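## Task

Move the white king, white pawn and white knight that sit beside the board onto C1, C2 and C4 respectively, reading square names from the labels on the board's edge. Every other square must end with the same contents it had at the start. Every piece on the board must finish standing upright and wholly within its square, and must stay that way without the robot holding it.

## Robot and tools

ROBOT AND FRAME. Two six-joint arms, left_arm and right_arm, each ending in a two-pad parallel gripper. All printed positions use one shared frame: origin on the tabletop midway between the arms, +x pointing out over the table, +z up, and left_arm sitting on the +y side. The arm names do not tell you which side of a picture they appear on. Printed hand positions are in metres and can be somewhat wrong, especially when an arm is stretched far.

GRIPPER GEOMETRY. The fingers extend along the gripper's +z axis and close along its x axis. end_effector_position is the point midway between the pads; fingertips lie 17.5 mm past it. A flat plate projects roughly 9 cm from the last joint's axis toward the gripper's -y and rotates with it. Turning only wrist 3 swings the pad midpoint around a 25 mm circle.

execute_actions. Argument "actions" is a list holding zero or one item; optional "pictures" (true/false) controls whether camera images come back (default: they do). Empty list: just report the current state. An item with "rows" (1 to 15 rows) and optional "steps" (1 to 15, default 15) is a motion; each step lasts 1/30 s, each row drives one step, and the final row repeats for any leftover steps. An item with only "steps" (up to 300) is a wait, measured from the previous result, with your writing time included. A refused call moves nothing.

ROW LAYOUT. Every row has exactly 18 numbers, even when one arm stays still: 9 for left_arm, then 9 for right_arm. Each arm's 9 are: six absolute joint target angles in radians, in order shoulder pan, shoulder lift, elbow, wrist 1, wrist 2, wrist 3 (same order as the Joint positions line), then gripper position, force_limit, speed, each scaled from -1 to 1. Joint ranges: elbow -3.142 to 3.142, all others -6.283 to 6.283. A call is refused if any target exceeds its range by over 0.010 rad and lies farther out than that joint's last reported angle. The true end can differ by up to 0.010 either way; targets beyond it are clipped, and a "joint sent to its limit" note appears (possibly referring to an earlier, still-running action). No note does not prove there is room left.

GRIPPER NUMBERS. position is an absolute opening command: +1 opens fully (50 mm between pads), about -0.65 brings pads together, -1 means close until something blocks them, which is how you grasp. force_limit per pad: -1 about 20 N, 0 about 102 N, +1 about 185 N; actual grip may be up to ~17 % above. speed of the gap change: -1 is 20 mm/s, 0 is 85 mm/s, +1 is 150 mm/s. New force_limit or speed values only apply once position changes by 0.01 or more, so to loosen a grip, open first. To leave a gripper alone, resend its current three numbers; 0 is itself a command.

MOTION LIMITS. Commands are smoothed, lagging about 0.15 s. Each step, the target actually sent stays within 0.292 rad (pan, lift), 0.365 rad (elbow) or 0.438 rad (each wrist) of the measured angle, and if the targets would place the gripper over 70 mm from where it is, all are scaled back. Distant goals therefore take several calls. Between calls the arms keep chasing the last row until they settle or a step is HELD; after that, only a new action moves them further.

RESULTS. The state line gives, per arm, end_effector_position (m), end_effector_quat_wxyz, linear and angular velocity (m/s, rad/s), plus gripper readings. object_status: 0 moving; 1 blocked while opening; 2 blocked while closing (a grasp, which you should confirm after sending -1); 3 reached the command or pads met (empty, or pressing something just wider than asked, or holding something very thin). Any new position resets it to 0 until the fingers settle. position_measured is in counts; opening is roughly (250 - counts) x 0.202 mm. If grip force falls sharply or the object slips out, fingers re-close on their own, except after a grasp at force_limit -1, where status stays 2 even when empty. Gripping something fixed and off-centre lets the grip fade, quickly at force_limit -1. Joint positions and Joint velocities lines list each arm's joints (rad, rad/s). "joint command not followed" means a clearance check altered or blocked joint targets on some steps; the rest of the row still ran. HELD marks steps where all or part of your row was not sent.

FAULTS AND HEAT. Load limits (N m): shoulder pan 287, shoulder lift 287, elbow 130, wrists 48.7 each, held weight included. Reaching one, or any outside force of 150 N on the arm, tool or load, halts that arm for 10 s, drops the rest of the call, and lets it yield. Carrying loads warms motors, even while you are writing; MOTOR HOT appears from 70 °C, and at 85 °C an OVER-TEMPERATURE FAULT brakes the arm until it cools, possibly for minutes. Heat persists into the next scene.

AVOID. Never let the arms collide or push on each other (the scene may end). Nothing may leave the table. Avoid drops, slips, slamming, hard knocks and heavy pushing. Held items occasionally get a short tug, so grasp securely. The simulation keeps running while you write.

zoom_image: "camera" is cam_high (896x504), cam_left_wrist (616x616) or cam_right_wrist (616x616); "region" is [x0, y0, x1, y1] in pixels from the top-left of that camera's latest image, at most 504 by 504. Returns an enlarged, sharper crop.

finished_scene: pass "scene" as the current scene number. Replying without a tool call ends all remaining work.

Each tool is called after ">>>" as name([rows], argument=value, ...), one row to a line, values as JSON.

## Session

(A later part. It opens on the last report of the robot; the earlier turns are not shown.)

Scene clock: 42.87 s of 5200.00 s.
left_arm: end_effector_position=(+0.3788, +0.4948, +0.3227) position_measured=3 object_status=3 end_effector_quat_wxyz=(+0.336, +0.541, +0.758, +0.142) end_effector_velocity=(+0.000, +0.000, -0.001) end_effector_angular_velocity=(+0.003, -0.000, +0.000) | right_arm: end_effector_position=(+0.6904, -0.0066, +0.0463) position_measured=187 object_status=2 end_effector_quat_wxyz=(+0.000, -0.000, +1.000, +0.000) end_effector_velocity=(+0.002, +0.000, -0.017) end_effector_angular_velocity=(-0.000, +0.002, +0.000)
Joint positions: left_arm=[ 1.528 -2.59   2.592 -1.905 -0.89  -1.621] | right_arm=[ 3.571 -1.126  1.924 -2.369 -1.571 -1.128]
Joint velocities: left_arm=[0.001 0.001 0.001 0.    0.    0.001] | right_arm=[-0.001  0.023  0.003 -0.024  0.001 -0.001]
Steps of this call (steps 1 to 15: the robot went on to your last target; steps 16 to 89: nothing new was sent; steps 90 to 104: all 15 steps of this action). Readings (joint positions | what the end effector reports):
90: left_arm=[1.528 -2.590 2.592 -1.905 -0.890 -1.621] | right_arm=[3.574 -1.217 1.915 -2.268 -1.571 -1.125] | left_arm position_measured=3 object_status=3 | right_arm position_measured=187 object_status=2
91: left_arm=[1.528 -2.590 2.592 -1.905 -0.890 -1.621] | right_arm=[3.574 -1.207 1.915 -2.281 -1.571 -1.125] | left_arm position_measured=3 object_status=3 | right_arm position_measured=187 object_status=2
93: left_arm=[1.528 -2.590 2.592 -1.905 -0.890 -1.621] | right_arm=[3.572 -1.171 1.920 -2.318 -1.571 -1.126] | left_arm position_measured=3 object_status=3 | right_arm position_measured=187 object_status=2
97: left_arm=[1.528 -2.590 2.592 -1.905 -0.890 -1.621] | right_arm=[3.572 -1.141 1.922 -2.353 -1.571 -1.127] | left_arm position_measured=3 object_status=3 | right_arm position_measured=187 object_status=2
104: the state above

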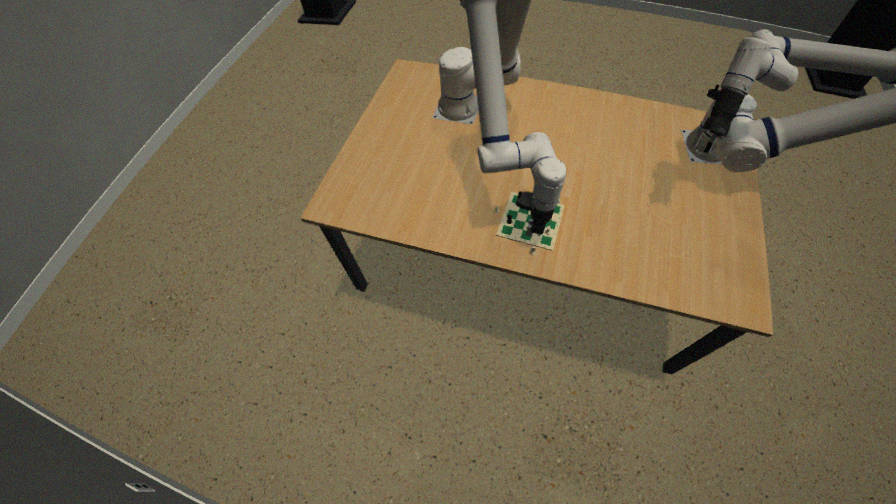

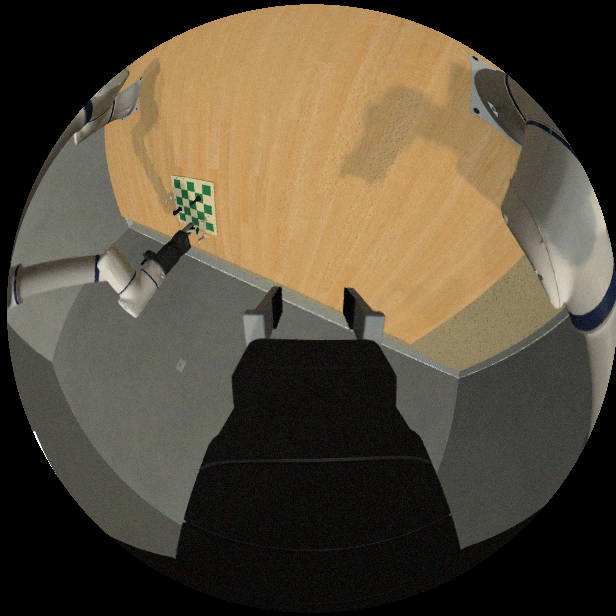

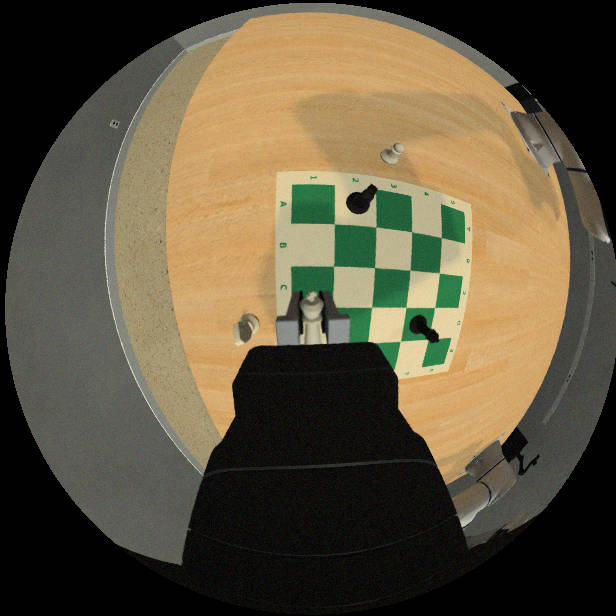

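>>> execute_actions([
  {"rows":[[1.528,-2.59,2.592,-1.905,-0.89,-1.621,1,0,0,3.571,-1.218,1.915,-2.268,-1.571,-1.128,-1,-0.7,0]]},
], pictures=false)

>>> execute_actions([
  {"rows":[[1.528,-2.59,2.592,-1.905,-0.89,-1.621,1,0,0,3.571,-1.218,1.915,-2.268,-2.7,-1.557,-1,-0.7,0]]},
], pictures=false)

>>> execute_actions([
  {"steps":35},
])

>>> zoom_image(camera="cam_high", region=[420,120,580,260])

Scene clock: 50.80 s of 5200.00 s.
left_arm: end_effector_position=(+0.3788, +0.4948, +0.3227) position_measured=3 object_status=3 end_effector_quat_wxyz=(+0.336, +0.541, +0.758, +0.142) end_effector_velocity=(+0.000, -0.000, +0.001) end_effector_angular_velocity=(-0.000, -0.001, -0.000) | right_arm: end_effector_position=(+0.6791, -0.0121, +0.1083) position_measured=187 object_status=2 end_effector_quat_wxyz=(+0.000, -0.000, +1.000, -0.000) end_effector_velocity=(-0.003, -0.002, +0.015) end_effector_angular_velocity=(-0.000, -0.000, +0.000)
Joint positions: left_arm=[ 1.528 -2.59   2.592 -1.905 -0.89  -1.621] | right_arm=[ 3.571 -1.215  1.915 -2.271 -1.571 -1.128]
Joint velocities: left_arm=[ 0.001  0.    -0.001 -0.     0.     0.001] | right_arm=[ 0.    -0.022 -0.002  0.024 -0.     0.   ]
Steps of this call (steps 1 to 15: the robot went on to your last target; steps 16 to 90: nothing new was sent; then 4.43 s passed at rest; steps 91 to 105: all 15 steps of this action). Readings (joint positions | what the end effector reports):
91: left_arm=[1.528 -2.590 2.592 -1.905 -0.890 -1.621] | right_arm=[3.571 -1.124 1.924 -2.372 -1.571 -1.128] | left_arm position_measured=3 object_status=3 | right_arm position_measured=187 object_status=2
92: left_arm=[1.528 -2.590 2.592 -1.905 -0.890 -1.621] | right_arm=[3.571 -1.134 1.924 -2.359 -1.571 -1.128] | left_arm position_measured=3 object_status=3 | right_arm position_measured=187 object_status=2
94: left_arm=[1.528 -2.590 2.592 -1.905 -0.890 -1.621] | right_arm=[3.571 -1.169 1.919 -2.323 -1.571 -1.128] | left_arm position_measured=3 object_status=3 | right_arm position_measured=187 object_status=2
98: left_arm=[1.528 -2.590 2.592 -1.905 -0.890 -1.621] | right_arm=[3.571 -1.201 1.917 -2.287 -1.571 -1.128] | left_arm position_measured=3 object_status=3 | right_arm position_measured=187 object_status=2
105: the state above

Scene clock: 51.30 s of 5200.00 s.
left_arm: end_effector_position=(+0.3788, +0.4948, +0.3227) position_measured=3 object_status=3 end_effector_quat_wxyz=(+0.336, +0.541, +0.758, +0.142) end_effector_velocity=(+0.000, -0.000, +0.000) end_effector_angular_velocity=(-0.001, +0.000, +0.001) | right_arm: end_effector_position=(+0.7524, -0.1489, +0.1687) position_measured=187 object_status=2 end_effector_quat_wxyz=(+0.076, -0.159, +0.947, -0.268) end_effector_velocity=(+0.133, -0.263, +0.223) end_effector_angular_velocity=(-1.205, -0.380, +0.273)
Joint positions: left_arm=[ 1.528 -2.59   2.592 -1.905 -0.89  -1.621] | right_arm=[ 3.571 -1.218  1.915 -2.268 -2.135 -1.461]
Joint velocities: left_arm=[-0.     0.    -0.     0.     0.    -0.002] | right_arm=[ 0.    -0.001  0.001  0.002 -1.252 -0.323]
Steps of this call (steps 1 to 15: all 15 steps of this action). Readings (joint positions | what the end effector reports):
1: left_arm=[1.528 -2.590 2.592 -1.905 -0.890 -1.621] | right_arm=[3.571 -1.216 1.915 -2.270 -1.572 -1.129] | left_arm position_measured=3 object_status=3 | right_arm position_measured=187 object_status=2
2: left_arm=[1.528 -2.590 2.592 -1.905 -0.890 -1.621] | right_arm=[3.571 -1.216 1.915 -2.270 -1.590 -1.146] | left_arm position_measured=3 object_status=3 | right_arm position_measured=187 object_status=2
4: left_arm=[1.528 -2.590 2.592 -1.905 -0.890 -1.621] | right_arm=[3.571 -1.217 1.915 -2.270 -1.670 -1.223] | left_arm position_measured=3 object_status=3 | right_arm position_measured=187 object_status=2
8: left_arm=[1.528 -2.590 2.592 -1.905 -0.890 -1.621] | right_arm=[3.571 -1.217 1.915 -2.269 -1.838 -1.344] | left_arm position_measured=3 object_status=3 | right_arm position_measured=187 object_status=2
15: the state above

Scene clock: 52.47 s of 5200.00 s.
left_arm: end_effector_position=(+0.3788, +0.4948, +0.3227) position_measured=3 object_status=3 end_effector_quat_wxyz=(+0.336, +0.541, +0.758, +0.142) end_effector_velocity=(-0.000, -0.001, +0.000) end_effector_angular_velocity=(-0.001, -0.000, -0.003) | right_arm: end_effector_position=(+0.7966, -0.2365, +0.3008) position_measured=187 object_status=2 end_effector_quat_wxyz=(+0.121, -0.180, +0.825, -0.521) end_effector_velocity=(-0.000, -0.000, +0.000) end_effector_angular_velocity=(-0.001, -0.001, -0.000)
Joint positions: left_arm=[ 1.528 -2.59   2.592 -1.905 -0.89  -1.621] | right_arm=[ 3.571 -1.218  1.915 -2.268 -2.7   -1.557]
Joint velocities: left_arm=[-0.002 -0.001  0.    -0.001 -0.     0.001] | right_arm=[ 0.    -0.     0.001 -0.    -0.001  0.   ]
Steps of this call (steps 1 to 35: the robot went on to your last target). Readings (joint positions | what the end effector reports):
1: left_arm=[1.528 -2.590 2.592 -1.905 -0.890 -1.621] | right_arm=[3.571 -1.218 1.915 -2.268 -2.177 -1.472] | left_arm position_measured=3 object_status=3 | right_arm position_measured=187 object_status=2
2: left_arm=[1.528 -2.590 2.592 -1.905 -0.890 -1.621] | right_arm=[3.571 -1.218 1.915 -2.268 -2.220 -1.481] | left_arm position_measured=3 object_status=3 | right_arm position_measured=187 object_status=2
4: left_arm=[1.528 -2.590 2.592 -1.905 -0.890 -1.621] | right_arm=[3.571 -1.218 1.915 -2.268 -2.305 -1.496] | left_arm position_measured=3 object_status=3 | right_arm position_measured=187 object_status=2
8: left_arm=[1.528 -2.590 2.592 -1.905 -0.890 -1.621] | right_arm=[3.571 -1.218 1.915 -2.268 -2.476 -1.523] | left_arm position_measured=3 object_status=3 | right_arm position_measured=187 object_status=2
35: the state above

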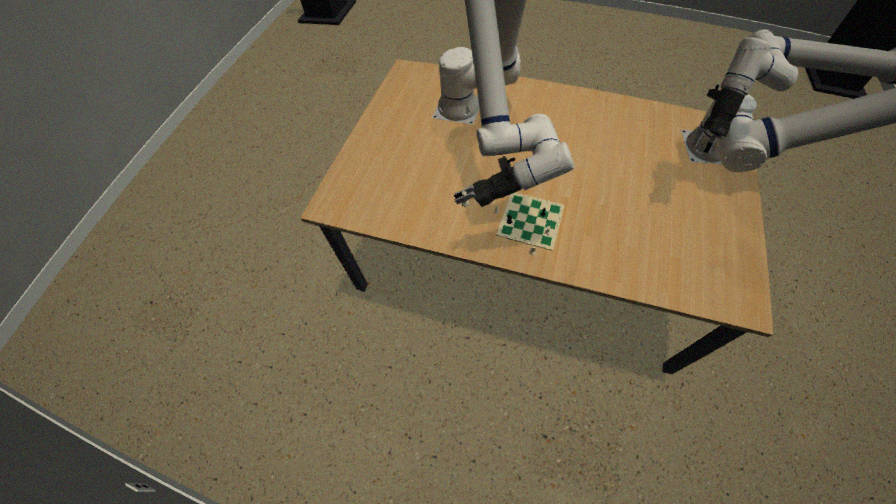

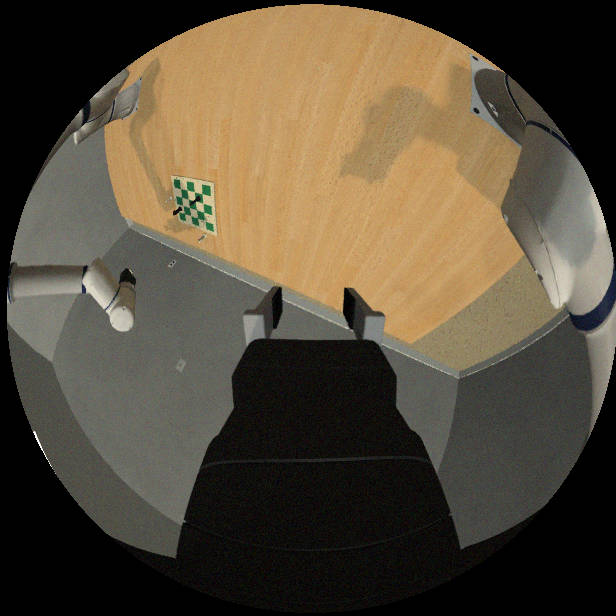

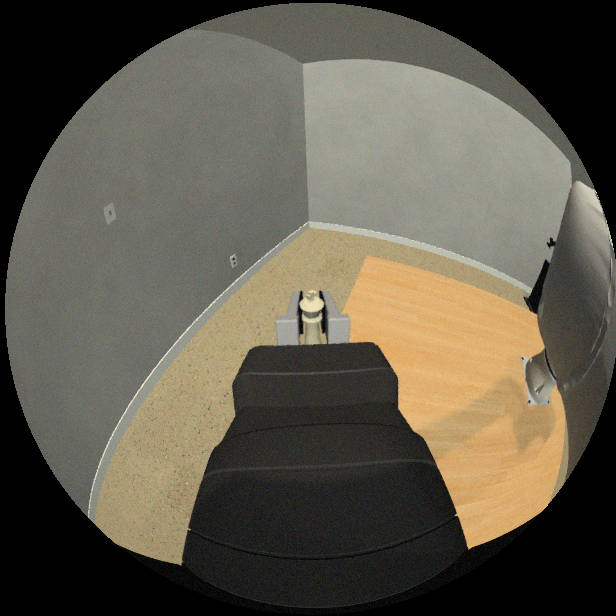

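Region (420, 120, 580, 260) of cam_high's 896x504 image, scaled by 3.150, with more detail than that image has; it fills the top 441 rows of this view, and the rest is white.

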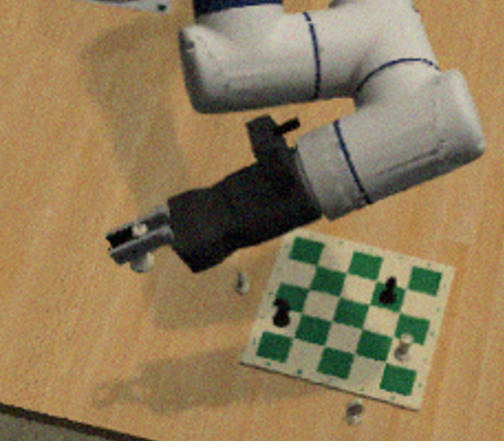

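>>> execute_actions([
  {"rows":[[1.528,-2.59,2.592,-1.905,-0.89,-1.621,1,0,0,3.05,-1.3,2.3,-2.571,-2.9,-1.557,-1,-0.7,0]]},
], pictures=false)

>>> execute_actions([
  {"steps":30},
], pictures=false)

>>> execute_actions([
  {"rows":[[1.528,-2.59,2.592,-1.905,-0.89,-1.621,1,0,0,3.05,-0.917,2.352,-3.006,-2.9,-1.557,-1,-0.7,0]]},
], pictures=false)

>>> execute_actions([
  {"steps":20},
])

>>> zoom_image(camera="cam_high", region=[350,130,510,230])

Scene clock: 61.07 s of 5200.00 s.
left_arm: end_effector_position=(+0.3788, +0.4948, +0.3227) position_measured=3 object_status=3 end_effector_quat_wxyz=(+0.336, +0.541, +0.758, +0.142) end_effector_velocity=(+0.000, -0.000, +0.001) end_effector_angular_velocity=(-0.001, -0.001, -0.001) | right_arm: end_effector_position=(+0.7508, -0.4057, +0.2761) position_measured=187 object_status=2 end_effector_quat_wxyz=(+0.078, -0.099, +0.811, -0.571) end_effector_velocity=(-0.108, -0.355, -0.035) end_effector_angular_velocity=(-0.160, -0.042, -0.443)
Joint positions: left_arm=[ 1.528 -2.59   2.592 -1.905 -0.89  -1.621] | right_arm=[ 3.386 -1.258  2.104 -2.417 -2.799 -1.557]
Joint velocities: left_arm=[-0.    -0.001 -0.001  0.     0.     0.   ] | right_arm=[-0.443 -0.069  0.32  -0.252 -0.165 -0.   ]
Steps of this call (steps 1 to 15: the robot went on to your last target; steps 16 to 90: nothing new was sent; then 5.10 s passed at rest; steps 91 to 105: all 15 steps of this action). Readings (joint positions | what the end effector reports):
91: left_arm=[1.528 -2.590 2.592 -1.905 -0.890 -1.621] | right_arm=[3.571 -1.218 1.916 -2.268 -2.700 -1.557] | left_arm position_measured=3 object_status=3 | right_arm position_measured=187 object_status=2
92: left_arm=[1.528 -2.590 2.592 -1.905 -0.890 -1.621] | right_arm=[3.561 -1.221 1.928 -2.279 -2.708 -1.557] | left_arm position_measured=3 object_status=3 | right_arm position_measured=187 object_status=2
94: left_arm=[1.528 -2.590 2.592 -1.905 -0.890 -1.621] | right_arm=[3.534 -1.228 1.961 -2.305 -2.725 -1.557] | left_arm position_measured=3 object_status=3 | right_arm position_measured=187 object_status=2
98: left_arm=[1.528 -2.590 2.592 -1.905 -0.890 -1.621] | right_arm=[3.484 -1.240 2.018 -2.350 -2.754 -1.557] | left_arm position_measured=3 object_status=3 | right_arm position_measured=187 object_status=2
105: the state above

Scene clock: 62.07 s of 5200.00 s.
left_arm: end_effector_position=(+0.3788, +0.4948, +0.3227) position_measured=3 object_status=3 end_effector_quat_wxyz=(+0.336, +0.541, +0.758, +0.142) end_effector_velocity=(+0.000, +0.000, +0.000) end_effector_angular_velocity=(+0.000, +0.000, +0.001) | right_arm: end_effector_position=(+0.6416, -0.6347, +0.2593) position_measured=187 object_status=2 end_effector_quat_wxyz=(-0.019, +0.035, +0.787, -0.616) end_effector_velocity=(-0.007, -0.009, -0.002) end_effector_angular_velocity=(-0.003, +0.002, -0.016)
Joint positions: left_arm=[ 1.528 -2.59   2.592 -1.905 -0.89  -1.621] | right_arm=[ 3.052 -1.3    2.299 -2.57  -2.899 -1.557]
Joint velocities: left_arm=[ 0.001  0.    -0.     0.    -0.    -0.   ] | right_arm=[-0.016 -0.001  0.009 -0.007 -0.004 -0.   ]
Steps of this call (steps 1 to 30: the robot went on to your last target). Readings (joint positions | what the end effector reports):
1: left_arm=[1.528 -2.590 2.592 -1.905 -0.890 -1.621] | right_arm=[3.371 -1.261 2.114 -2.426 -2.804 -1.557] | left_arm position_measured=3 object_status=3 | right_arm position_measured=187 object_status=2
2: left_arm=[1.528 -2.590 2.592 -1.905 -0.890 -1.621] | right_arm=[3.355 -1.263 2.125 -2.434 -2.809 -1.557] | left_arm position_measured=3 object_status=3 | right_arm position_measured=187 object_status=2
4: left_arm=[1.528 -2.590 2.592 -1.905 -0.890 -1.621] | right_arm=[3.324 -1.267 2.144 -2.449 -2.819 -1.557] | left_arm position_measured=3 object_status=3 | right_arm position_measured=187 object_status=2
8: left_arm=[1.528 -2.590 2.592 -1.905 -0.890 -1.621] | right_arm=[3.259 -1.275 2.181 -2.478 -2.839 -1.557] | left_arm position_measured=3 object_status=3 | right_arm position_measured=187 object_status=2
30: the state above

Scene clock: 62.57 s of 5200.00 s.
left_arm: end_effector_position=(+0.3788, +0.4948, +0.3227) position_measured=3 object_status=3 end_effector_quat_wxyz=(+0.336, +0.541, +0.758, +0.142) end_effector_velocity=(+0.000, +0.000, -0.001) end_effector_angular_velocity=(+0.004, +0.000, -0.000) | right_arm: end_effector_position=(+0.6269, -0.6347, +0.0968) position_measured=187 object_status=2 end_effector_quat_wxyz=(-0.018, +0.037, +0.786, -0.616) end_effector_velocity=(-0.054, +0.003, -0.212) end_effector_angular_velocity=(+0.001, +0.035, -0.001)
Joint positions: left_arm=[ 1.528 -2.59   2.592 -1.905 -0.89  -1.621] | right_arm=[ 3.05  -0.974  2.345 -2.946 -2.9   -1.557]
Joint velocities: left_arm=[0.    0.002 0.    0.001 0.    0.   ] | right_arm=[-0.002  0.441  0.053 -0.46  -0.001 -0.001]
Steps of this call (steps 1 to 15: all 15 steps of this action). Readings (joint positions | what the end effector reports):
1: left_arm=[1.528 -2.590 2.592 -1.905 -0.890 -1.621] | right_arm=[3.052 -1.299 2.299 -2.571 -2.900 -1.557] | left_arm position_measured=3 object_status=3 | right_arm position_measured=187 object_status=2
2: left_arm=[1.528 -2.590 2.592 -1.905 -0.890 -1.621] | right_arm=[3.051 -1.289 2.301 -2.589 -2.900 -1.557] | left_arm position_measured=3 object_status=3 | right_arm position_measured=187 object_status=2
4: left_arm=[1.528 -2.590 2.592 -1.905 -0.890 -1.621] | right_arm=[3.051 -1.237 2.311 -2.663 -2.900 -1.557] | left_arm position_measured=3 object_status=3 | right_arm position_measured=187 object_status=2
8: left_arm=[1.528 -2.590 2.592 -1.905 -0.890 -1.621] | right_arm=[3.051 -1.138 2.324 -2.776 -2.900 -1.557] | left_arm position_measured=3 object_status=3 | right_arm position_measured=187 object_status=2
15: the state above

Scene clock: 63.23 s of 5200.00 s.
left_arm: end_effector_position=(+0.3788, +0.4948, +0.3227) position_measured=3 object_status=3 end_effector_quat_wxyz=(+0.336, +0.541, +0.758, +0.142) end_effector_velocity=(+0.000, +0.000, -0.001) end_effector_angular_velocity=(+0.002, +0.000, +0.000) | right_arm: end_effector_position=(+0.6191, -0.6342, +0.0697) position_measured=187 object_status=2 end_effector_quat_wxyz=(-0.020, +0.036, +0.786, -0.616) end_effector_velocity=(-0.001, +0.000, -0.001) end_effector_angular_velocity=(-0.000, +0.001, -0.000)
Joint positions: left_arm=[ 1.528 -2.59   2.592 -1.905 -0.89  -1.621] | right_arm=[ 3.05  -0.917  2.352 -3.006 -2.9   -1.557]
Joint velocities: left_arm=[ 0.     0.001  0.001 -0.    -0.     0.   ] | right_arm=[-0.     0.002  0.002 -0.003 -0.    -0.   ]
Steps of this call (steps 1 to 20: the robot went on to your last target). Readings (joint positions | what the end effector reports):
1: left_arm=[1.528 -2.590 2.592 -1.905 -0.890 -1.621] | right_arm=[3.050 -0.961 2.346 -2.960 -2.900 -1.557] | left_arm position_measured=3 object_status=3 | right_arm position_measured=187 object_status=2
2: left_arm=[1.528 -2.590 2.592 -1.905 -0.890 -1.621] | right_arm=[3.050 -0.951 2.348 -2.970 -2.900 -1.557] | left_arm position_measured=3 object_status=3 | right_arm position_measured=187 object_status=2
4: left_arm=[1.528 -2.590 2.592 -1.905 -0.890 -1.621] | right_arm=[3.050 -0.937 2.349 -2.985 -2.900 -1.557] | left_arm position_measured=3 object_status=3 | right_arm position_measured=187 object_status=2
8: left_arm=[1.528 -2.590 2.592 -1.905 -0.890 -1.621] | right_arm=[3.050 -0.924 2.351 -2.998 -2.900 -1.557] | left_arm position_measured=3 object_status=3 | right_arm position_measured=187 object_status=2
20: the state above

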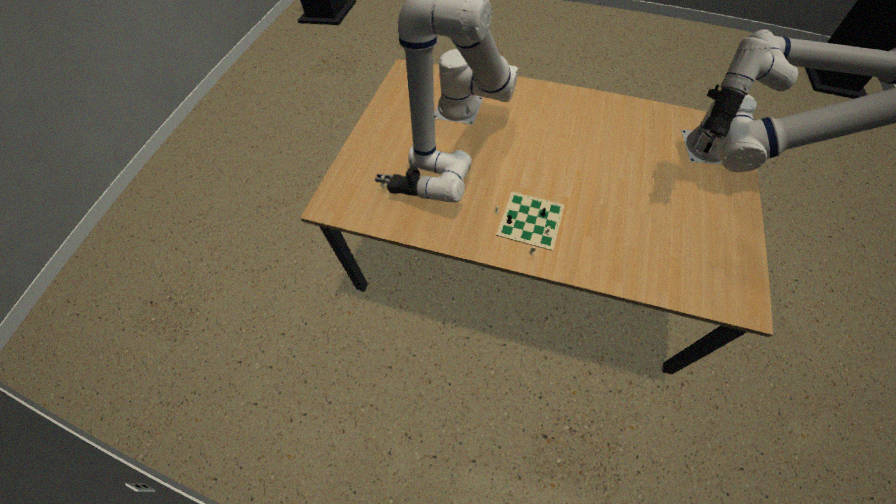

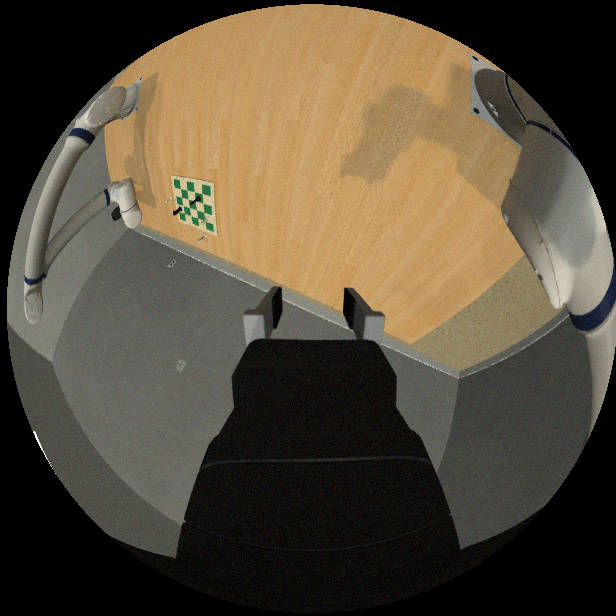

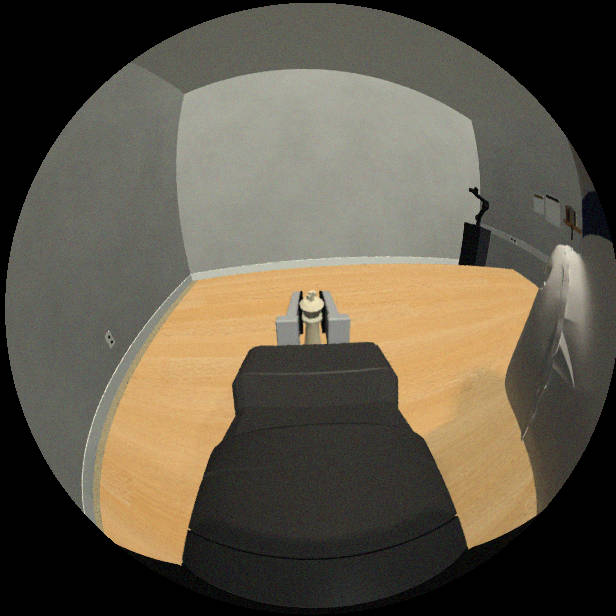

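Region (350, 130, 510, 230) of cam_high's 896x504 image, scaled by 3.150, with more detail than that image has; it fills the top 315 rows of this view, and the rest is white.

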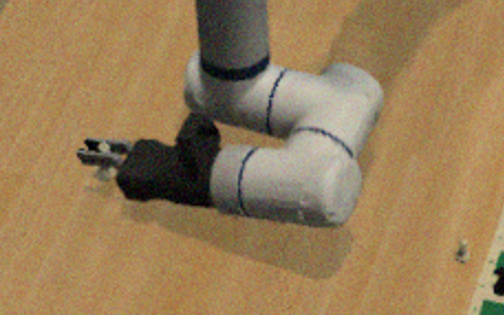

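Lower ~25 mm.

>>> execute_actions([
  {"rows":[[1.528,-2.59,2.592,-1.905,-0.89,-1.621,1,0,0,3.05,-0.859,2.344,-3.056,-2.9,-1.557,-1,-0.7,0]]},
])

>>> zoom_image(camera="cam_high", region=[360,155,440,205])

Scene clock: 66.57 s of 5200.00 s.
left_arm: end_effector_position=(+0.3788, +0.4948, +0.3227) position_measured=3 object_status=3 end_effector_quat_wxyz=(+0.336, +0.541, +0.758, +0.142) end_effector_velocity=(-0.000, +0.001, -0.000) end_effector_angular_velocity=(-0.001, +0.000, +0.001) | right_arm: end_effector_position=(+0.6184, -0.6342, +0.0446) position_measured=187 object_status=2 end_effector_quat_wxyz=(-0.020, +0.036, +0.786, -0.616) end_effector_velocity=(-0.001, +0.000, -0.006) end_effector_angular_velocity=(-0.000, +0.001, +0.000)
Joint positions: left_arm=[ 1.528 -2.59   2.592 -1.905 -0.89  -1.621] | right_arm=[ 3.05  -0.861  2.344 -3.055 -2.9   -1.557]
Joint velocities: left_arm=[ 0.    -0.001  0.001  0.001 -0.    -0.001] | right_arm=[ 0.     0.013 -0.001 -0.011 -0.001 -0.   ]
Steps of this call (steps 1 to 15: the robot went on to your last target; steps 16 to 85: nothing new was sent; steps 86 to 100: all 15 steps of this action). Readings (joint positions | what the end effector reports):
86: left_arm=[1.528 -2.590 2.592 -1.905 -0.890 -1.621] | right_arm=[3.050 -0.917 2.352 -3.006 -2.900 -1.557] | left_arm position_measured=3 object_status=3 | right_arm position_measured=187 object_status=2
87: left_arm=[1.528 -2.590 2.592 -1.905 -0.890 -1.621] | right_arm=[3.050 -0.907 2.351 -3.015 -2.900 -1.557] | left_arm position_measured=3 object_status=3 | right_arm position_measured=187 object_status=2
89: left_arm=[1.528 -2.590 2.592 -1.905 -0.890 -1.621] | right_arm=[3.050 -0.887 2.348 -3.032 -2.900 -1.557] | left_arm position_measured=3 object_status=3 | right_arm position_measured=187 object_status=2
93: left_arm=[1.528 -2.590 2.592 -1.905 -0.890 -1.621] | right_arm=[3.050 -0.869 2.345 -3.047 -2.900 -1.557] | left_arm position_measured=3 object_status=3 | right_arm position_measured=187 object_status=2
100: the state above

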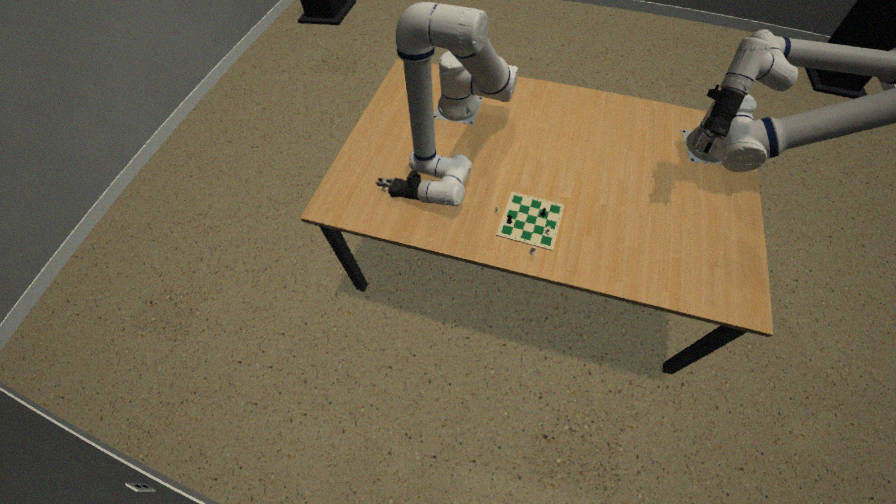

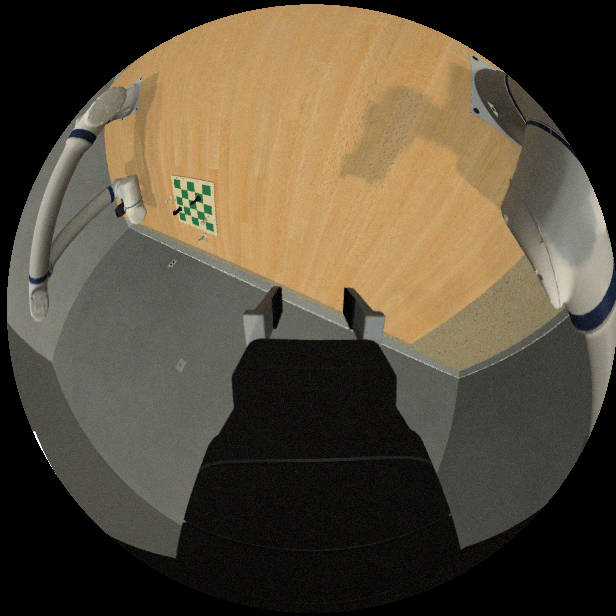

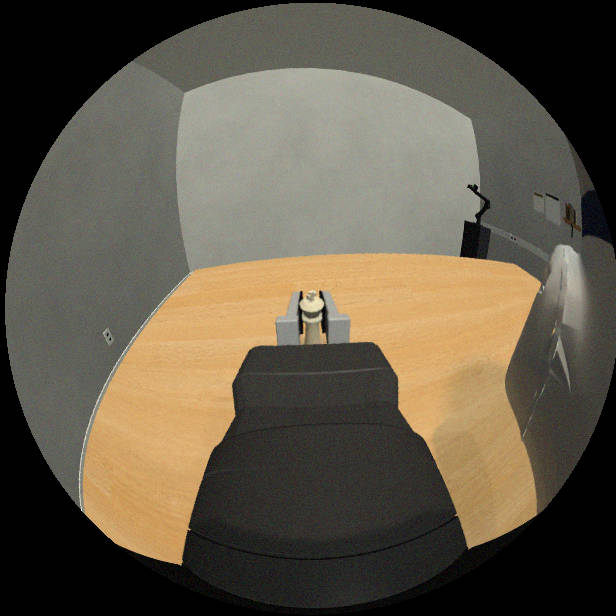

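Region (360, 155, 440, 205) of cam_high's 896x504 image, scaled by 6.300, with more detail than that image has; it fills the top 315 rows of this view, and the rest is white.

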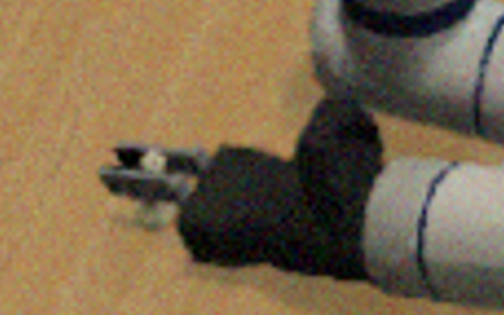

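Looks near upright. A little lower, then release.

>>> execute_actions([
  {"rows":[[1.528,-2.59,2.592,-1.905,-0.89,-1.621,1,0,0,3.05,-0.852,2.343,-3.062,-2.9,-1.557,-1,-0.7,0]],"steps":10},
], pictures=false)

>>> execute_actions([
  {"rows":[[1.528,-2.59,2.592,-1.905,-0.89,-1.621,1,0,0,3.05,-0.852,2.343,-3.062,-2.9,-1.557,1,-0.7,-1]]},
], pictures=false)

>>> execute_actions([
  {"steps":40},
])

Scene clock: 72.50 s of 5200.00 s.
left_arm: end_effector_position=(+0.3788, +0.4948, +0.3227) position_measured=3 object_status=3 end_effector_quat_wxyz=(+0.336, +0.541, +0.758, +0.142) end_effector_velocity=(-0.000, +0.000, -0.001) end_effector_angular_velocity=(+0.002, +0.000, -0.001) | right_arm: end_effector_position=(+0.6182, -0.6341, +0.0411) position_measured=187 object_status=2 end_effector_quat_wxyz=(-0.020, +0.036, +0.786, -0.616) end_effector_velocity=(-0.000, +0.000, -0.003) end_effector_angular_velocity=(+0.000, +0.001, +0.000)
Joint positions: left_arm=[ 1.528 -2.59   2.592 -1.905 -0.89  -1.621] | right_arm=[ 3.05  -0.853  2.343 -3.061 -2.9   -1.557]
Joint velocities: left_arm=[-0.001  0.     0.002  0.    -0.    -0.   ] | right_arm=[ 0.     0.006 -0.    -0.005  0.    -0.   ]
Steps of this call (steps 1 to 15: the robot went on to your last target; steps 16 to 90: nothing new was sent; then 2.60 s passed at rest; steps 91 to 100: all 10 steps of this action). Readings (joint positions | what the end effector reports):
91: left_arm=[1.528 -2.590 2.592 -1.905 -0.890 -1.621] | right_arm=[3.050 -0.859 2.344 -3.056 -2.900 -1.557] | left_arm position_measured=3 object_status=3 | right_arm position_measured=187 object_status=2
92: left_arm=[1.528 -2.590 2.592 -1.905 -0.890 -1.621] | right_arm=[3.050 -0.858 2.344 -3.057 -2.900 -1.557] | left_arm position_measured=3 object_status=3 | right_arm position_measured=187 object_status=2
94: left_arm=[1.528 -2.590 2.592 -1.905 -0.890 -1.621] | right_arm=[3.050 -0.855 2.343 -3.059 -2.900 -1.557] | left_arm position_measured=3 object_status=3 | right_arm position_measured=187 object_status=2
98: left_arm=[1.528 -2.590 2.592 -1.905 -0.890 -1.621] | right_arm=[3.050 -0.853 2.343 -3.061 -2.900 -1.557] | left_arm position_measured=3 object_status=3 | right_arm position_measured=187 object_status=2
100: the state above

Scene clock: 73.00 s of 5200.00 s.
left_arm: end_effector_position=(+0.3788, +0.4948, +0.3227) position_measured=3 object_status=3 end_effector_quat_wxyz=(+0.336, +0.541, +0.758, +0.142) end_effector_velocity=(+0.000, +0.000, +0.001) end_effector_angular_velocity=(-0.001, -0.001, -0.000) | right_arm: end_effector_position=(+0.6182, -0.6341, +0.0408) position_measured=140 object_status=0 end_effector_quat_wxyz=(-0.020, +0.036, +0.786, -0.616) end_effector_velocity=(-0.000, +0.000, -0.001) end_effector_angular_velocity=(+0.001, +0.002, +0.000)
Joint positions: left_arm=[ 1.528 -2.59   2.592 -1.905 -0.89  -1.621] | right_arm=[ 3.05  -0.852  2.343 -3.062 -2.9   -1.557]
Joint velocities: left_arm=[ 0.001 -0.001 -0.001 -0.     0.001  0.002] | right_arm=[ 0.     0.002  0.    -0.     0.001 -0.   ]
Steps of this call (steps 1 to 15: all 15 steps of this action). Readings (joint positions | what the end effector reports):
1: left_arm=[1.528 -2.590 2.592 -1.905 -0.890 -1.621] | right_arm=[3.050 -0.853 2.343 -3.062 -2.900 -1.557] | left_arm position_measured=3 object_status=3 | right_arm position_measured=186 object_status=0
2: left_arm=[1.528 -2.590 2.592 -1.905 -0.890 -1.621] | right_arm=[3.050 -0.852 2.343 -3.062 -2.900 -1.557] | left_arm position_measured=3 object_status=3 | right_arm position_measured=183 object_status=0
4: left_arm=[1.528 -2.590 2.592 -1.905 -0.890 -1.621] | right_arm=[3.050 -0.852 2.343 -3.062 -2.900 -1.557] | left_arm position_measured=3 object_status=3 | right_arm position_measured=177 object_status=0
8: left_arm=[1.528 -2.590 2.592 -1.905 -0.890 -1.621] | right_arm=[3.050 -0.852 2.343 -3.062 -2.900 -1.557] | left_arm position_measured=3 object_status=3 | right_arm position_measured=163 object_status=0
15: the state above

Scene clock: 74.33 s of 5200.00 s.
left_arm: end_effector_position=(+0.3788, +0.4948, +0.3227) position_measured=3 object_status=3 end_effector_quat_wxyz=(+0.336, +0.541, +0.758, +0.142) end_effector_velocity=(-0.000, -0.000, +0.000) end_effector_angular_velocity=(-0.000, +0.000, -0.001) | right_arm: end_effector_position=(+0.6182, -0.6341, +0.0408) position_measured=9 object_status=0 end_effector_quat_wxyz=(-0.020, +0.036, +0.786, -0.616) end_effector_velocity=(+0.000, +0.000, +0.001) end_effector_angular_velocity=(-0.001, -0.001, +0.000)
Joint positions: left_arm=[ 1.528 -2.59   2.592 -1.905 -0.89  -1.621] | right_arm=[ 3.05  -0.852  2.343 -3.062 -2.9   -1.557]
Joint velocities: left_arm=[-0.    -0.001  0.    -0.    -0.     0.001] | right_arm=[ 0.    -0.002  0.     0.    -0.001 -0.   ]
Steps of this call (steps 1 to 15: the robot went on to your last target; steps 16 to 40: nothing new was sent). Readings (joint positions | what the end effector reports):
1: left_arm=[1.528 -2.590 2.592 -1.905 -0.890 -1.621] | right_arm=[3.050 -0.852 2.343 -3.062 -2.900 -1.557] | left_arm position_measured=3 object_status=3 | right_arm position_measured=137 object_status=0
2: left_arm=[1.528 -2.590 2.592 -1.905 -0.890 -1.621] | right_arm=[3.050 -0.852 2.343 -3.062 -2.900 -1.557] | left_arm position_measured=3 object_status=3 | right_arm position_measured=134 object_status=0
4: left_arm=[1.528 -2.590 2.592 -1.905 -0.890 -1.621] | right_arm=[3.050 -0.852 2.343 -3.062 -2.900 -1.557] | left_arm position_measured=3 object_status=3 | right_arm position_measured=127 object_status=0
8: left_arm=[1.528 -2.590 2.592 -1.905 -0.890 -1.621] | right_arm=[3.050 -0.852 2.343 -3.062 -2.900 -1.557] | left_arm position_measured=3 object_status=3 | right_arm position_measured=114 object_status=0
40: the state above
All arms were judged still, so your last target was given up. Only a new action makes them travel on or press farther. Fingers that are still opening or closing keep moving.

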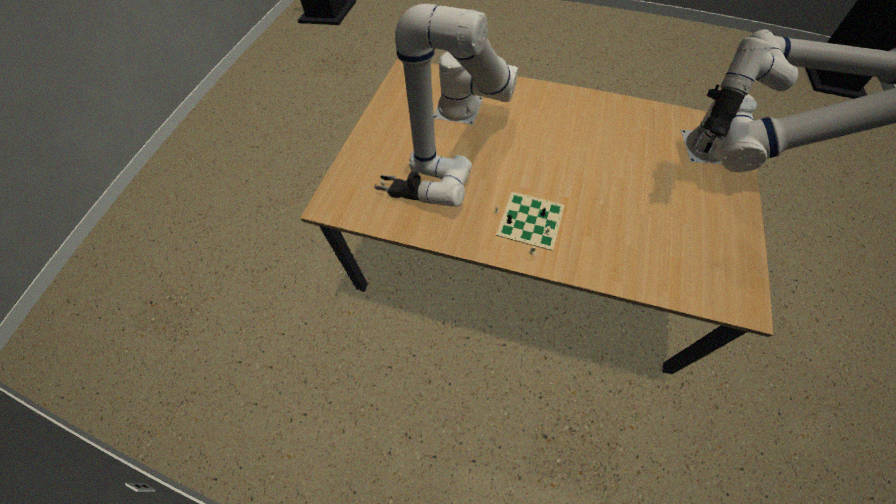

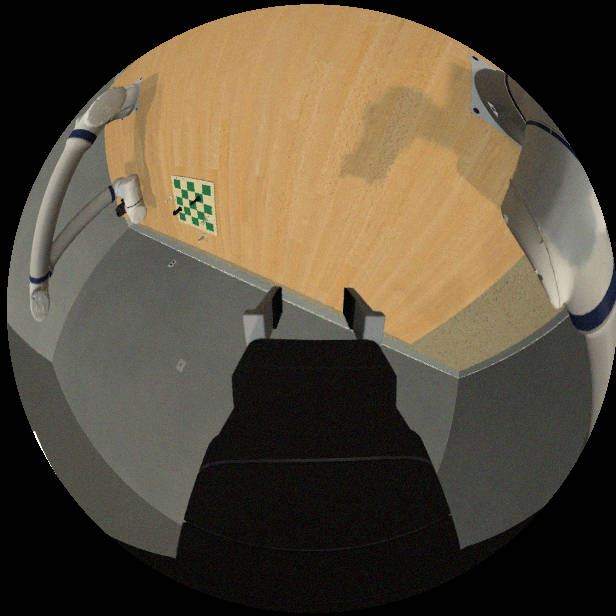

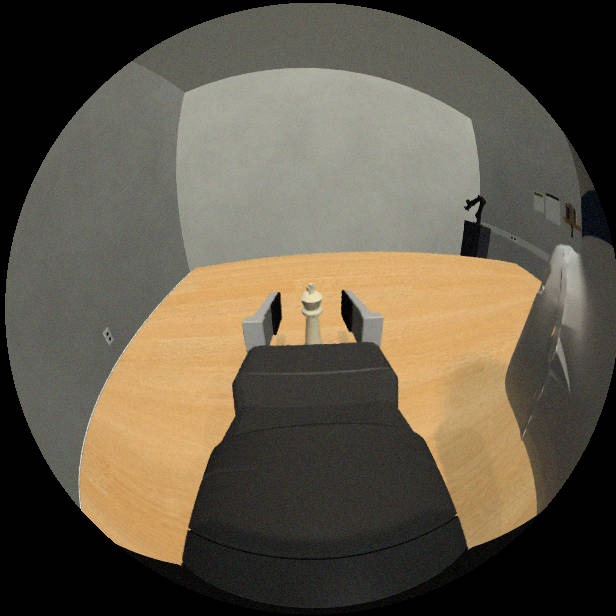

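>>> execute_actions([
  {"rows":[[1.528,-2.59,2.592,-1.905,-0.89,-1.621,1,0,0,3.05,-1.476,2.3276,-2.4225,-2.9,-1.557,1,0,0]]},
], pictures=false)

>>> execute_actions([
  {"steps":20},
], pictures=false)

>>> execute_actions([
  {"rows":[[1.528,-2.59,2.592,-1.905,-0.89,-1.621,1,0,0,2.617,-1.476,2.3276,-2.4225,-1.571,-2.082,1,0,0]]},
], pictures=false)

>>> execute_actions([
  {"steps":45},
])

Scene clock: 79.63 s of 5200.00 s.
left_arm: end_effector_position=(+0.3788, +0.4948, +0.3227) position_measured=3 object_status=3 end_effector_quat_wxyz=(+0.336, +0.541, +0.758, +0.142) end_effector_velocity=(+0.000, +0.000, +0.000) end_effector_angular_velocity=(-0.002, +0.000, +0.001) | right_arm: end_effector_position=(+0.6278, -0.6349, +0.2054) position_measured=3 object_status=3 end_effector_quat_wxyz=(-0.053, +0.010, +0.787, -0.615) end_effector_velocity=(-0.031, +0.002, +0.368) end_effector_angular_velocity=(-0.019, -0.240, +0.000)
Joint positions: left_arm=[ 1.528 -2.59   2.592 -1.905 -0.89  -1.621] | right_arm=[ 3.05  -1.225  2.331 -2.593 -2.9   -1.557]
Joint velocities: left_arm=[ 0.001 -0.    -0.    -0.001 -0.001 -0.001] | right_arm=[-0.    -0.728 -0.01   0.497 -0.    -0.   ]
Steps of this call (steps 1 to 90: nothing new was sent; then 1.80 s passed at rest; steps 91 to 105: all 15 steps of this action). Readings (joint positions | what the end effector reports):
91: left_arm=[1.528 -2.590 2.592 -1.905 -0.890 -1.621] | right_arm=[3.050 -0.853 2.343 -3.061 -2.900 -1.557] | left_arm position_measured=3 object_status=3 | right_arm position_measured=3 object_status=3
92: left_arm=[1.528 -2.590 2.592 -1.905 -0.890 -1.621] | right_arm=[3.050 -0.863 2.343 -3.044 -2.900 -1.557] | left_arm position_measured=3 object_status=3 | right_arm position_measured=3 object_status=3
94: left_arm=[1.528 -2.590 2.592 -1.905 -0.890 -1.621] | right_arm=[3.050 -0.919 2.339 -2.960 -2.900 -1.557] | left_arm position_measured=3 object_status=3 | right_arm position_measured=3 object_status=3
98: left_arm=[1.528 -2.590 2.592 -1.905 -0.890 -1.621] | right_arm=[3.050 -1.039 2.335 -2.781 -2.900 -1.557] | left_arm position_measured=3 object_status=3 | right_arm position_measured=3 object_status=3
105: the state above

Scene clock: 80.30 s of 5200.00 s.
left_arm: end_effector_position=(+0.3788, +0.4948, +0.3227) position_measured=3 object_status=3 end_effector_quat_wxyz=(+0.336, +0.541, +0.758, +0.142) end_effector_velocity=(-0.000, +0.000, +0.000) end_effector_angular_velocity=(-0.001, +0.000, +0.000) | right_arm: end_effector_position=(+0.6026, -0.6329, +0.3284) position_measured=3 object_status=3 end_effector_quat_wxyz=(-0.020, +0.036, +0.786, -0.616) end_effector_velocity=(-0.004, +0.000, +0.010) end_effector_angular_velocity=(-0.000, -0.007, -0.000)
Joint positions: left_arm=[ 1.528 -2.59   2.592 -1.905 -0.89  -1.621] | right_arm=[ 3.05  -1.473  2.328 -2.424 -2.9   -1.557]
Joint velocities: left_arm=[-0.    -0.001 -0.     0.    -0.    -0.001] | right_arm=[-0.    -0.021  0.001  0.014  0.     0.001]
Steps of this call (steps 1 to 20: the robot went on to your last target). Readings (joint positions | what the end effector reports):
1: left_arm=[1.528 -2.590 2.592 -1.905 -0.890 -1.621] | right_arm=[3.050 -1.249 2.331 -2.576 -2.900 -1.557] | left_arm position_measured=3 object_status=3 | right_arm position_measured=3 object_status=3
2: left_arm=[1.528 -2.590 2.592 -1.905 -0.890 -1.621] | right_arm=[3.050 -1.274 2.330 -2.560 -2.900 -1.557] | left_arm position_measured=3 object_status=3 | right_arm position_measured=3 object_status=3
4: left_arm=[1.528 -2.590 2.592 -1.905 -0.890 -1.621] | right_arm=[3.050 -1.324 2.330 -2.526 -2.900 -1.557] | left_arm position_measured=3 object_status=3 | right_arm position_measured=3 object_status=3
8: left_arm=[1.528 -2.590 2.592 -1.905 -0.890 -1.621] | right_arm=[3.050 -1.415 2.328 -2.464 -2.900 -1.557] | left_arm position_measured=3 object_status=3 | right_arm position_measured=3 object_status=3
20: the state above

Scene clock: 80.80 s of 5200.00 s.
left_arm: end_effector_position=(+0.3788, +0.4948, +0.3227) position_measured=3 object_status=3 end_effector_quat_wxyz=(+0.336, +0.541, +0.758, +0.142) end_effector_velocity=(-0.000, +0.000, -0.000) end_effector_angular_velocity=(+0.001, -0.000, -0.001) | right_arm: end_effector_position=(+0.5626, -0.7338, +0.1912) position_measured=3 object_status=3 end_effector_quat_wxyz=(-0.145, +0.005, +0.918, -0.369) end_effector_velocity=(-0.032, -0.034, -0.398) end_effector_angular_velocity=(+1.789, -0.168, -0.170)
Joint positions: left_arm=[ 1.528 -2.59   2.592 -1.905 -0.89  -1.621] | right_arm=[ 2.747 -1.475  2.328 -2.423 -2.385 -1.94 ]
Joint velocities: left_arm=[-0.    -0.001  0.001 -0.    -0.     0.002] | right_arm=[-0.65  -0.002 -0.001  0.002  1.723 -0.701]
Steps of this call (steps 1 to 15: all 15 steps of this action). Readings (joint positions | what the end effector reports):
1: left_arm=[1.528 -2.590 2.592 -1.905 -0.890 -1.621] | right_arm=[3.050 -1.474 2.328 -2.424 -2.899 -1.558] | left_arm position_measured=3 object_status=3 | right_arm position_measured=3 object_status=3
2: left_arm=[1.528 -2.590 2.592 -1.905 -0.890 -1.621] | right_arm=[3.039 -1.474 2.328 -2.424 -2.882 -1.575] | left_arm position_measured=3 object_status=3 | right_arm position_measured=3 object_status=3
4: left_arm=[1.528 -2.590 2.592 -1.905 -0.890 -1.621] | right_arm=[2.996 -1.474 2.328 -2.424 -2.818 -1.639] | left_arm position_measured=3 object_status=3 | right_arm position_measured=3 object_status=3
8: left_arm=[1.528 -2.590 2.592 -1.905 -0.890 -1.621] | right_arm=[2.910 -1.475 2.328 -2.423 -2.690 -1.761] | left_arm position_measured=3 object_status=3 | right_arm position_measured=3 object_status=3
15: the state above

Scene clock: 82.30 s of 5200.00 s.
left_arm: end_effector_position=(+0.3788, +0.4948, +0.3227) position_measured=3 object_status=3 end_effector_quat_wxyz=(+0.336, +0.541, +0.758, +0.142) end_effector_velocity=(+0.000, +0.001, +0.000) end_effector_angular_velocity=(+0.000, -0.000, +0.001) | right_arm: end_effector_position=(+0.6292, -0.6173, +0.0824) position_measured=3 object_status=3 end_effector_quat_wxyz=(+0.000, -0.000, +1.000, -0.000) end_effector_velocity=(+0.001, -0.000, +0.000) end_effector_angular_velocity=(-0.000, -0.000, -0.000)
Joint positions: left_arm=[ 1.528 -2.59   2.592 -1.905 -0.89  -1.621] | right_arm=[ 2.617 -1.476  2.328 -2.422 -1.571 -2.082]
Joint velocities: left_arm=[ 0.002  0.    -0.001 -0.     0.     0.001] | right_arm=[ 0.     0.    -0.001  0.    -0.     0.   ]
Steps of this call (steps 1 to 45: the robot went on to your last target). Readings (joint positions | what the end effector reports):
1: left_arm=[1.528 -2.590 2.592 -1.905 -0.890 -1.621] | right_arm=[2.726 -1.476 2.328 -2.423 -2.325 -1.963] | left_arm position_measured=3 object_status=3 | right_arm position_measured=3 object_status=3
2: left_arm=[1.528 -2.590 2.592 -1.905 -0.890 -1.621] | right_arm=[2.708 -1.476 2.328 -2.423 -2.263 -1.983] | left_arm position_measured=3 object_status=3 | right_arm position_measured=3 object_status=3
4: left_arm=[1.528 -2.590 2.592 -1.905 -0.890 -1.621] | right_arm=[2.680 -1.476 2.328 -2.423 -2.141 -2.013] | left_arm position_measured=3 object_status=3 | right_arm position_measured=3 object_status=3
8: left_arm=[1.528 -2.590 2.592 -1.905 -0.890 -1.621] | right_arm=[2.651 -1.476 2.328 -2.423 -1.922 -2.045] | left_arm position_measured=3 object_status=3 | right_arm position_measured=3 object_status=3
45: the state above
All arms were judged still, so your last target was given up. Only a new action makes them travel on or press farther. Fingers that are still opening or closing keep moving.

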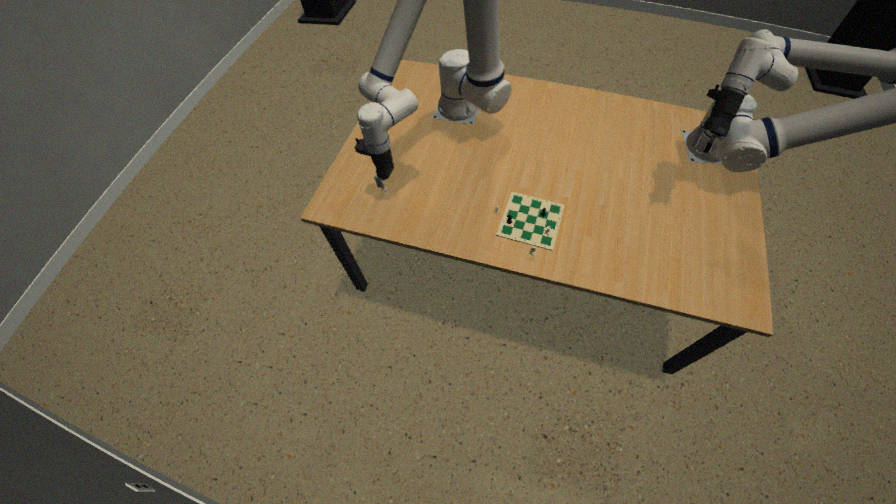

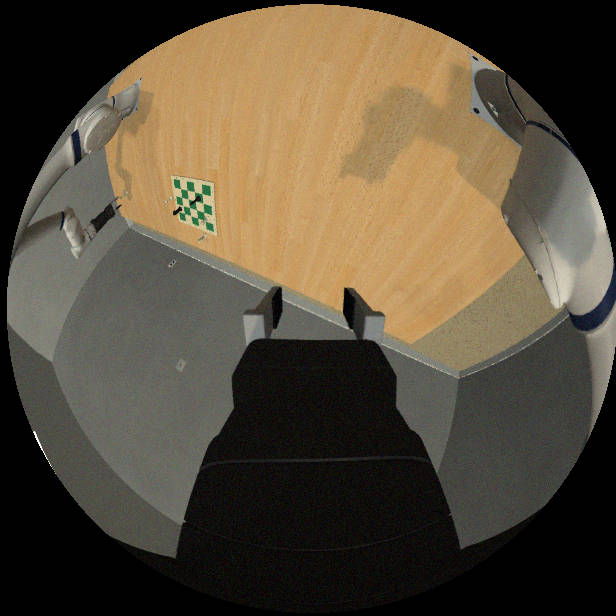

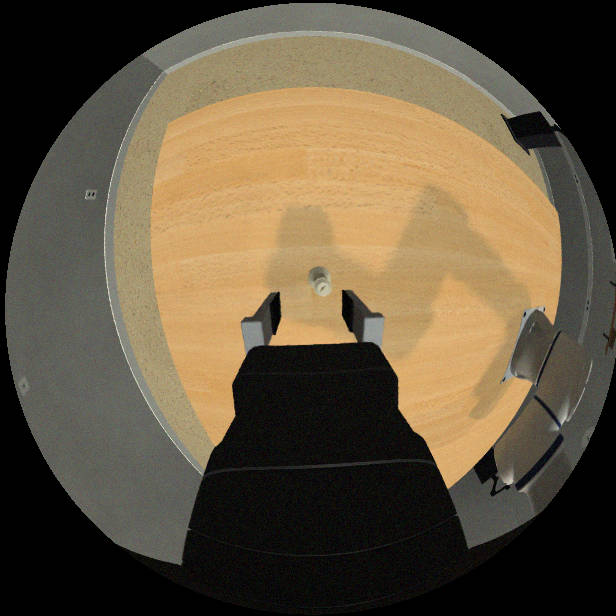

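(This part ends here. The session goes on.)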